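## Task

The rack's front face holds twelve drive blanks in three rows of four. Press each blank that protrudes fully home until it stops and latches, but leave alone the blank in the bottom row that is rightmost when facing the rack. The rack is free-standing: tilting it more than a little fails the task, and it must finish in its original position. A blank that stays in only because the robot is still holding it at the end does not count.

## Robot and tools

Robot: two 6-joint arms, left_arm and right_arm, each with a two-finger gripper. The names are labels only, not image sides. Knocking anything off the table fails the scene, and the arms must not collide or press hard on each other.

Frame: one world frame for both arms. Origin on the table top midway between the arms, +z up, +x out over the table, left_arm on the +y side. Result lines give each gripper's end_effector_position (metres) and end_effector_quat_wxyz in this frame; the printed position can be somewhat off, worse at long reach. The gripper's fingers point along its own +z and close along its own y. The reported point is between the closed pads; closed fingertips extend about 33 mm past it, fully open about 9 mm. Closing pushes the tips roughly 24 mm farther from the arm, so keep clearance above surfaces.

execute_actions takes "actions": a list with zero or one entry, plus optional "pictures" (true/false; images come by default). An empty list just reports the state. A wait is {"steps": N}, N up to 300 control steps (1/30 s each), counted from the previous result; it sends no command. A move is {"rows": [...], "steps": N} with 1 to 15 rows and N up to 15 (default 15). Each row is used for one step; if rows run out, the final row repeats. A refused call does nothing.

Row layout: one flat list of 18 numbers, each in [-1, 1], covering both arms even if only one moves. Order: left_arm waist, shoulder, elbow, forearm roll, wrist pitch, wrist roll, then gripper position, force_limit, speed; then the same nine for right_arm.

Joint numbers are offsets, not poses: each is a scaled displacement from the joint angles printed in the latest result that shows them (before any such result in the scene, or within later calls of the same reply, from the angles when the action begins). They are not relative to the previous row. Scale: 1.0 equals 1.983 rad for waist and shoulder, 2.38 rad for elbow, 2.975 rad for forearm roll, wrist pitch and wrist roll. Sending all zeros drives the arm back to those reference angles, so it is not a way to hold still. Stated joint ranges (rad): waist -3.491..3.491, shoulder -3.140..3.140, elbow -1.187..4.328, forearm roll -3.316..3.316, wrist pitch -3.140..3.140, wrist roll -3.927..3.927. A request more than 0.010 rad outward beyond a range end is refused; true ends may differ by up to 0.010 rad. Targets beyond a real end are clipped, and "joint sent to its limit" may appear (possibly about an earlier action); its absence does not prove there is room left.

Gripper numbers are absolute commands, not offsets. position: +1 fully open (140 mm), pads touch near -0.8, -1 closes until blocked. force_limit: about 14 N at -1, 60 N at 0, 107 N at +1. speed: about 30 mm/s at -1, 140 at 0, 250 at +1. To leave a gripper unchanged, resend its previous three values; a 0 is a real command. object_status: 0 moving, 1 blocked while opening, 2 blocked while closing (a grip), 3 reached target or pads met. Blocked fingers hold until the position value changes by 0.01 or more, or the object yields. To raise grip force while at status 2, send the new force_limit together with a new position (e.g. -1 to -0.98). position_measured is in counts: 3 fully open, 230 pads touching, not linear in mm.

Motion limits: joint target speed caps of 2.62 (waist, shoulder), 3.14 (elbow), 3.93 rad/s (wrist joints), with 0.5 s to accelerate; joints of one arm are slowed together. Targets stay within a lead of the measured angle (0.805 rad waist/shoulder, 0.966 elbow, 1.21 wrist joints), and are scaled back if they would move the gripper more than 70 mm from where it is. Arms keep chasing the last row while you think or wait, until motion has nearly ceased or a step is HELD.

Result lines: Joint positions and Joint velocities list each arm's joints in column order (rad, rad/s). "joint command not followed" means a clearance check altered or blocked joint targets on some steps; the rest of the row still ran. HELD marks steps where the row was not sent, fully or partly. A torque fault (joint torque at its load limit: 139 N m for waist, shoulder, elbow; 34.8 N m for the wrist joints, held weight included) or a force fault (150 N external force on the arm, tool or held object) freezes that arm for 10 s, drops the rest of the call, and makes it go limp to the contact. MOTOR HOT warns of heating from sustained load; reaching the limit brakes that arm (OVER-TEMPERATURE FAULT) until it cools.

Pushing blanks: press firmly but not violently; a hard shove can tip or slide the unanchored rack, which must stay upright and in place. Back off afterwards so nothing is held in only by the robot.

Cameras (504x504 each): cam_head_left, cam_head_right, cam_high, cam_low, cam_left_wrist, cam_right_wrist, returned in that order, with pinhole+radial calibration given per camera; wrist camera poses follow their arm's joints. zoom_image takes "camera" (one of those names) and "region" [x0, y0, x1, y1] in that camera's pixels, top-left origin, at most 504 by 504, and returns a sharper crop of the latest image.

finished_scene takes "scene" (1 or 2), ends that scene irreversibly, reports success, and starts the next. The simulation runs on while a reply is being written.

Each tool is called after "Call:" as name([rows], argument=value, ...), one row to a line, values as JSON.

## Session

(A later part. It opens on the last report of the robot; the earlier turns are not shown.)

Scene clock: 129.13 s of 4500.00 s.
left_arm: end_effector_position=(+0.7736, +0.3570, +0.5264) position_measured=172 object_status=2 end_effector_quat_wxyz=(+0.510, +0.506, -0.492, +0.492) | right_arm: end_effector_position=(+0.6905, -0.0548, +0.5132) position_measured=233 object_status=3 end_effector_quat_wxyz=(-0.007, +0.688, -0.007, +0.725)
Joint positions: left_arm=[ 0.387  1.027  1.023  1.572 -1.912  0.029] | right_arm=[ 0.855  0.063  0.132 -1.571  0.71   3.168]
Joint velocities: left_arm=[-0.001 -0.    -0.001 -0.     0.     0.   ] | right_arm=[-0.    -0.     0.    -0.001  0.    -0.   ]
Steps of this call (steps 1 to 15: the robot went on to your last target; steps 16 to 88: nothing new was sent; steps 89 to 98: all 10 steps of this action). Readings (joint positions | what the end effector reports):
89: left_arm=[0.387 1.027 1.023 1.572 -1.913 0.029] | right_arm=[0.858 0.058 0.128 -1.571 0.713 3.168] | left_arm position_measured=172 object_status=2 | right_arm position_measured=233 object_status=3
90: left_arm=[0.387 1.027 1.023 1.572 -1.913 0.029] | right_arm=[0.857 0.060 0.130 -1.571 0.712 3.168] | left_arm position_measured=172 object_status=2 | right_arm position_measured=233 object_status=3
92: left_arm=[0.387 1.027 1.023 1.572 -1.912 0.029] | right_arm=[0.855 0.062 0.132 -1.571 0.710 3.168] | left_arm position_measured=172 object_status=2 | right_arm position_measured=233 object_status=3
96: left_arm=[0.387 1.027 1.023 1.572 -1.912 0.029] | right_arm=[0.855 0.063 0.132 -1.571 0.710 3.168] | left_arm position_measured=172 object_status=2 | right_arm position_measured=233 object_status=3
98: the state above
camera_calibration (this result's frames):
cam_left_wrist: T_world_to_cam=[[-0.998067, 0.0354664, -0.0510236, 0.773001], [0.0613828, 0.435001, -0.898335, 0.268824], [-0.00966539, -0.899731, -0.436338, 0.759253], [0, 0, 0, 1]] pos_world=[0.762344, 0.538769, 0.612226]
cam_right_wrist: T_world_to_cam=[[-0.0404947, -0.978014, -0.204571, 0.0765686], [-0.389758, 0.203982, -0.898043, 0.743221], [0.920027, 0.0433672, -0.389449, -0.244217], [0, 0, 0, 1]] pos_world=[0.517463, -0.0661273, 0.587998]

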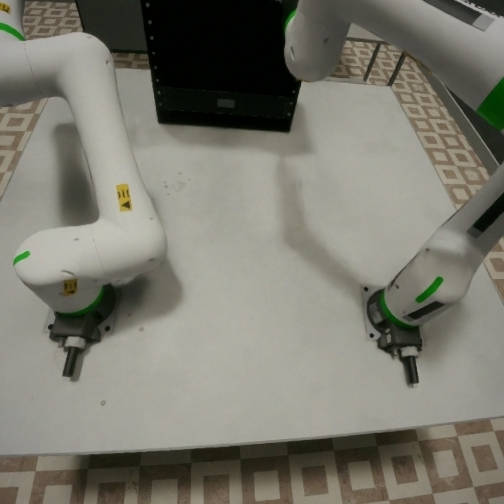

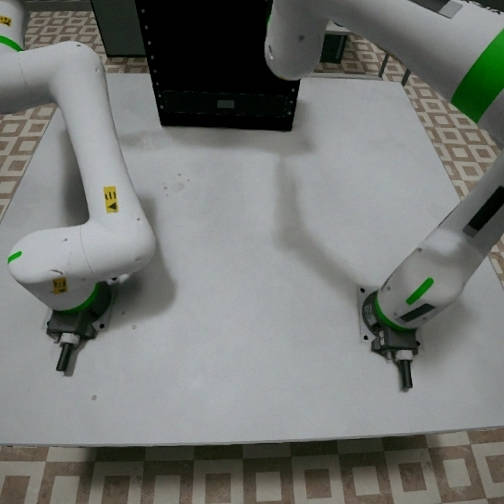

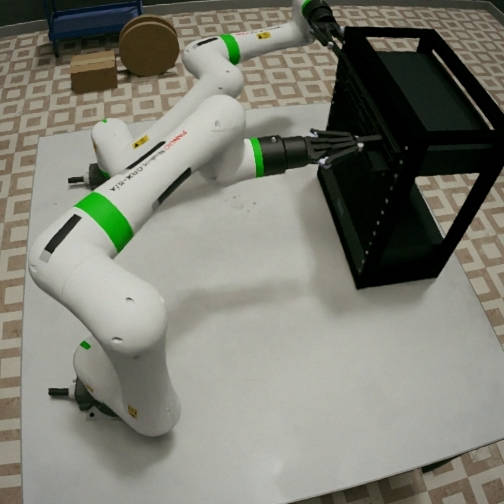

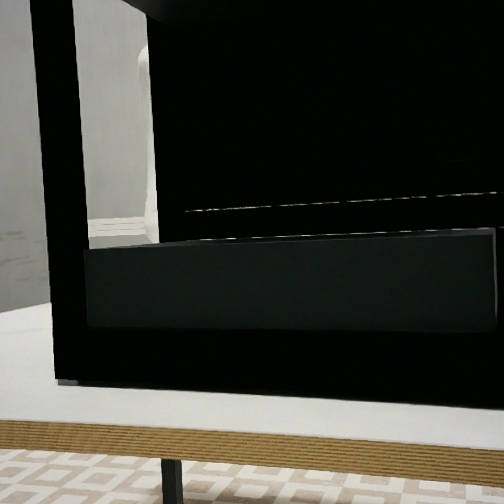

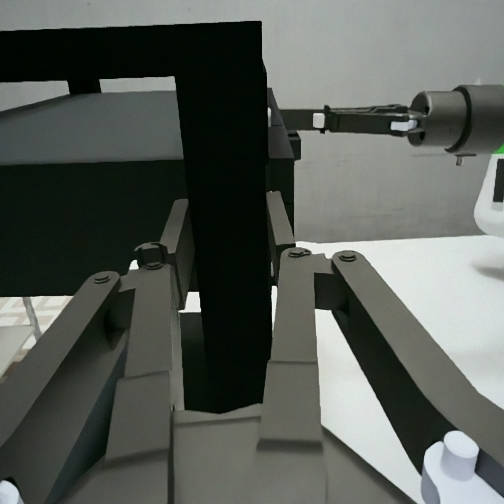

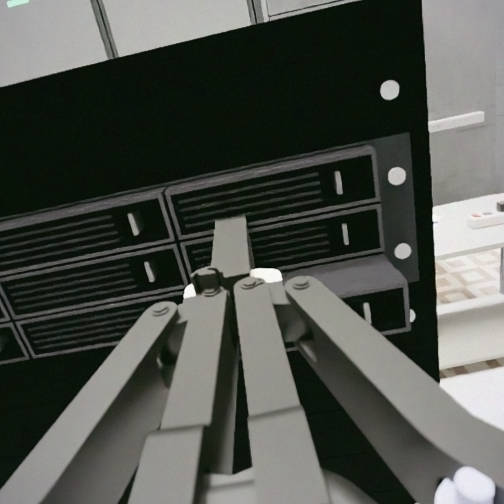

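Latched. Retreat and inspect.

Call:
execute_actions([
  {"rows":[[0,0,0,0,0,0,0.5,-0.5,0,0.13,-0.06,-0.05,0,0.02,0,-1,0,0]]},
], pictures=false)

Call:
execute_actions([
  {"rows":[[0.04,0.04,0.033,0,-0.026,0,0.5,-0.5,0,0.03,0,-0.03,0,0,0,-1,0,0]]},
])

Call:
zoom_image(camera="cam_right_wrist", region=[0,0,504,280])

Scene clock: 135.60 s of 4500.00 s.
left_arm: end_effector_position=(+0.7736, +0.3569, +0.5265) position_measured=71 object_status=0 end_effector_quat_wxyz=(+0.510, +0.506, -0.492, +0.492) | right_arm: end_effector_position=(+0.5709, +0.0522, +0.5124) position_measured=233 object_status=3 end_effector_quat_wxyz=(-0.078, +0.687, +0.059, +0.720)
Joint positions: left_arm=[ 0.387  1.027  1.023  1.572 -1.912  0.029] | right_arm=[ 1.105 -0.053  0.017 -1.571  0.767  3.168]
Joint velocities: left_arm=[ 0.001 -0.    -0.001 -0.001 -0.001 -0.   ] | right_arm=[ 0.251 -0.116 -0.116  0.     0.058 -0.   ]
Steps of this call (steps 1 to 15: the robot went on to your last target; steps 16 to 90: nothing new was sent; then 2.97 s passed at rest; steps 91 to 105: all 15 steps of this action). Readings (joint positions | what the end effector reports):
91: left_arm=[0.387 1.027 1.023 1.572 -1.913 0.029] | right_arm=[0.855 0.063 0.132 -1.571 0.710 3.168] | left_arm position_measured=172 object_status=0 | right_arm position_measured=233 object_status=3
92: left_arm=[0.387 1.027 1.023 1.572 -1.914 0.029] | right_arm=[0.857 0.062 0.132 -1.571 0.710 3.168] | left_arm position_measured=171 object_status=0 | right_arm position_measured=233 object_status=3
94: left_arm=[0.387 1.027 1.023 1.572 -1.915 0.029] | right_arm=[0.878 0.053 0.122 -1.571 0.714 3.168] | left_arm position_measured=155 object_status=0 | right_arm position_measured=233 object_status=3
98: left_arm=[0.387 1.027 1.023 1.572 -1.913 0.029] | right_arm=[0.967 0.011 0.081 -1.571 0.735 3.168] | left_arm position_measured=124 object_status=0 | right_arm position_measured=233 object_status=3
105: the state above

Scene clock: 136.10 s of 4500.00 s.
left_arm: end_effector_position=(+0.7659, +0.4209, +0.4979) position_measured=66 object_status=3 end_effector_quat_wxyz=(+0.509, +0.507, -0.492, +0.492) | right_arm: end_effector_position=(+0.5415, +0.0799, +0.4632) position_measured=233 object_status=3 end_effector_quat_wxyz=(-0.080, +0.701, +0.099, +0.702)
Joint positions: left_arm=[ 0.466  1.106  1.102  1.572 -1.99   0.029] | right_arm=[ 1.165 -0.053 -0.054 -1.571  0.767  3.168]
Joint velocities: left_arm=[ 0.001  0.001  0.     0.    -0.002 -0.   ] | right_arm=[-0.    -0.    -0.001  0.    -0.001 -0.   ]
Steps of this call (steps 1 to 15: all 15 steps of this action). Readings (joint positions | what the end effector reports):
1: left_arm=[0.387 1.027 1.023 1.572 -1.912 0.029] | right_arm=[1.111 -0.055 0.014 -1.571 0.769 3.168] | left_arm position_measured=66 object_status=0 | right_arm position_measured=233 object_status=3
2: left_arm=[0.389 1.029 1.025 1.572 -1.914 0.029] | right_arm=[1.116 -0.056 0.011 -1.571 0.769 3.168] | left_arm position_measured=66 object_status=0 | right_arm position_measured=233 object_status=3
4: left_arm=[0.409 1.049 1.046 1.572 -1.935 0.029] | right_arm=[1.138 -0.055 -0.016 -1.571 0.768 3.168] | left_arm position_measured=66 object_status=0 | right_arm position_measured=233 object_status=3
8: left_arm=[0.465 1.105 1.099 1.572 -1.988 0.029] | right_arm=[1.165 -0.053 -0.054 -1.571 0.767 3.168] | left_arm position_measured=66 object_status=3 | right_arm position_measured=233 object_status=3
15: the state above
camera_calibration (this result's frames):
cam_left_wrist: T_world_to_cam=[[-0.998151, 0.0335738, -0.0506755, 0.762279], [0.0602404, 0.434656, -0.89858, 0.216996], [-0.00814233, -0.899971, -0.435874, 0.80293], [0, 0, 0, 1]] pos_world=[0.754335, 0.602703, 0.583594]
cam_right_wrist: T_world_to_cam=[[0.197469, -0.96777, -0.156294, 0.0400759], [-0.464602, 0.048, -0.884217, 0.659376], [0.863221, 0.24722, -0.44015, -0.0945606], [0, 0, 0, 1]] pos_world=[0.380061, 0.0305115, 0.547674]

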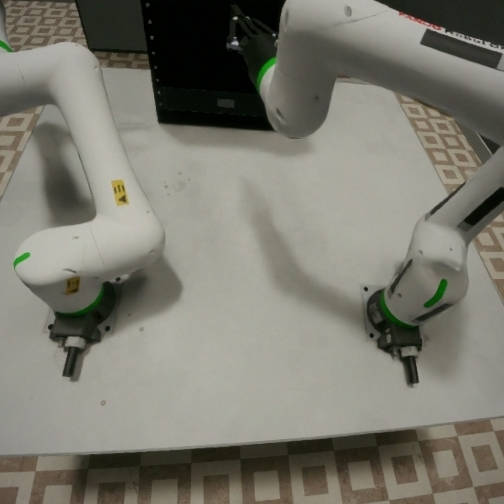

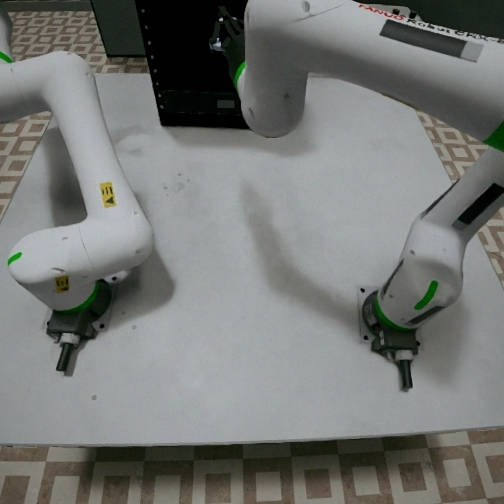

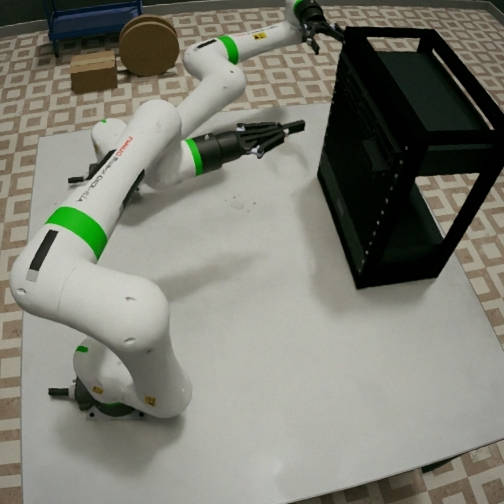

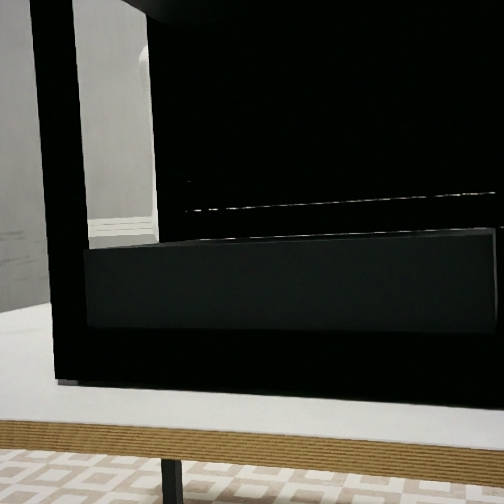

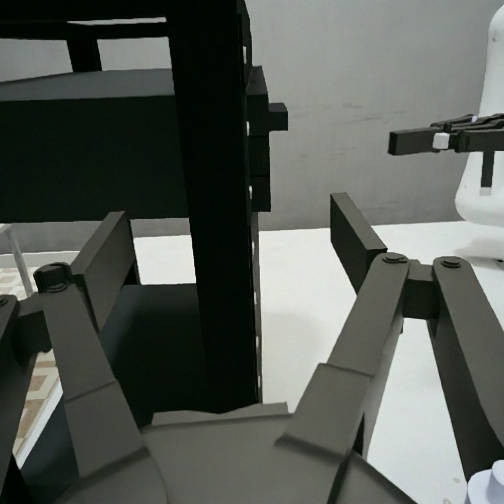

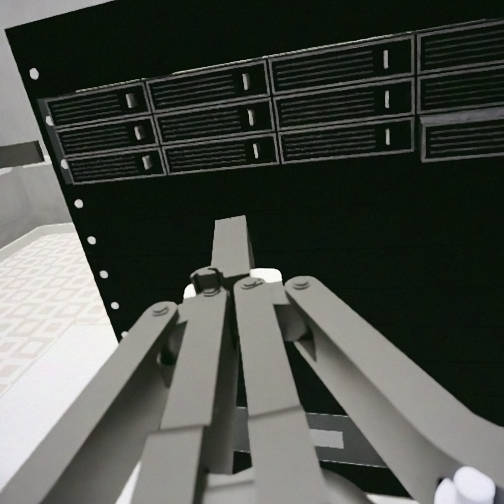

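Region (0, 0, 504, 280) of cam_right_wrist's 504x504 image, scaled by 1.000.

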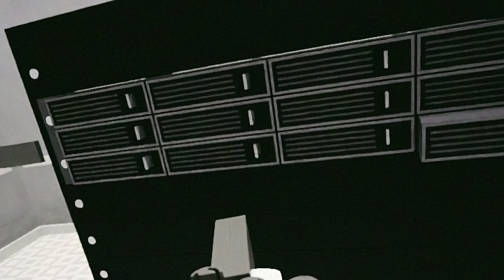

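Call:
finished_scene(scene=1)

The scene is finished: the task was done.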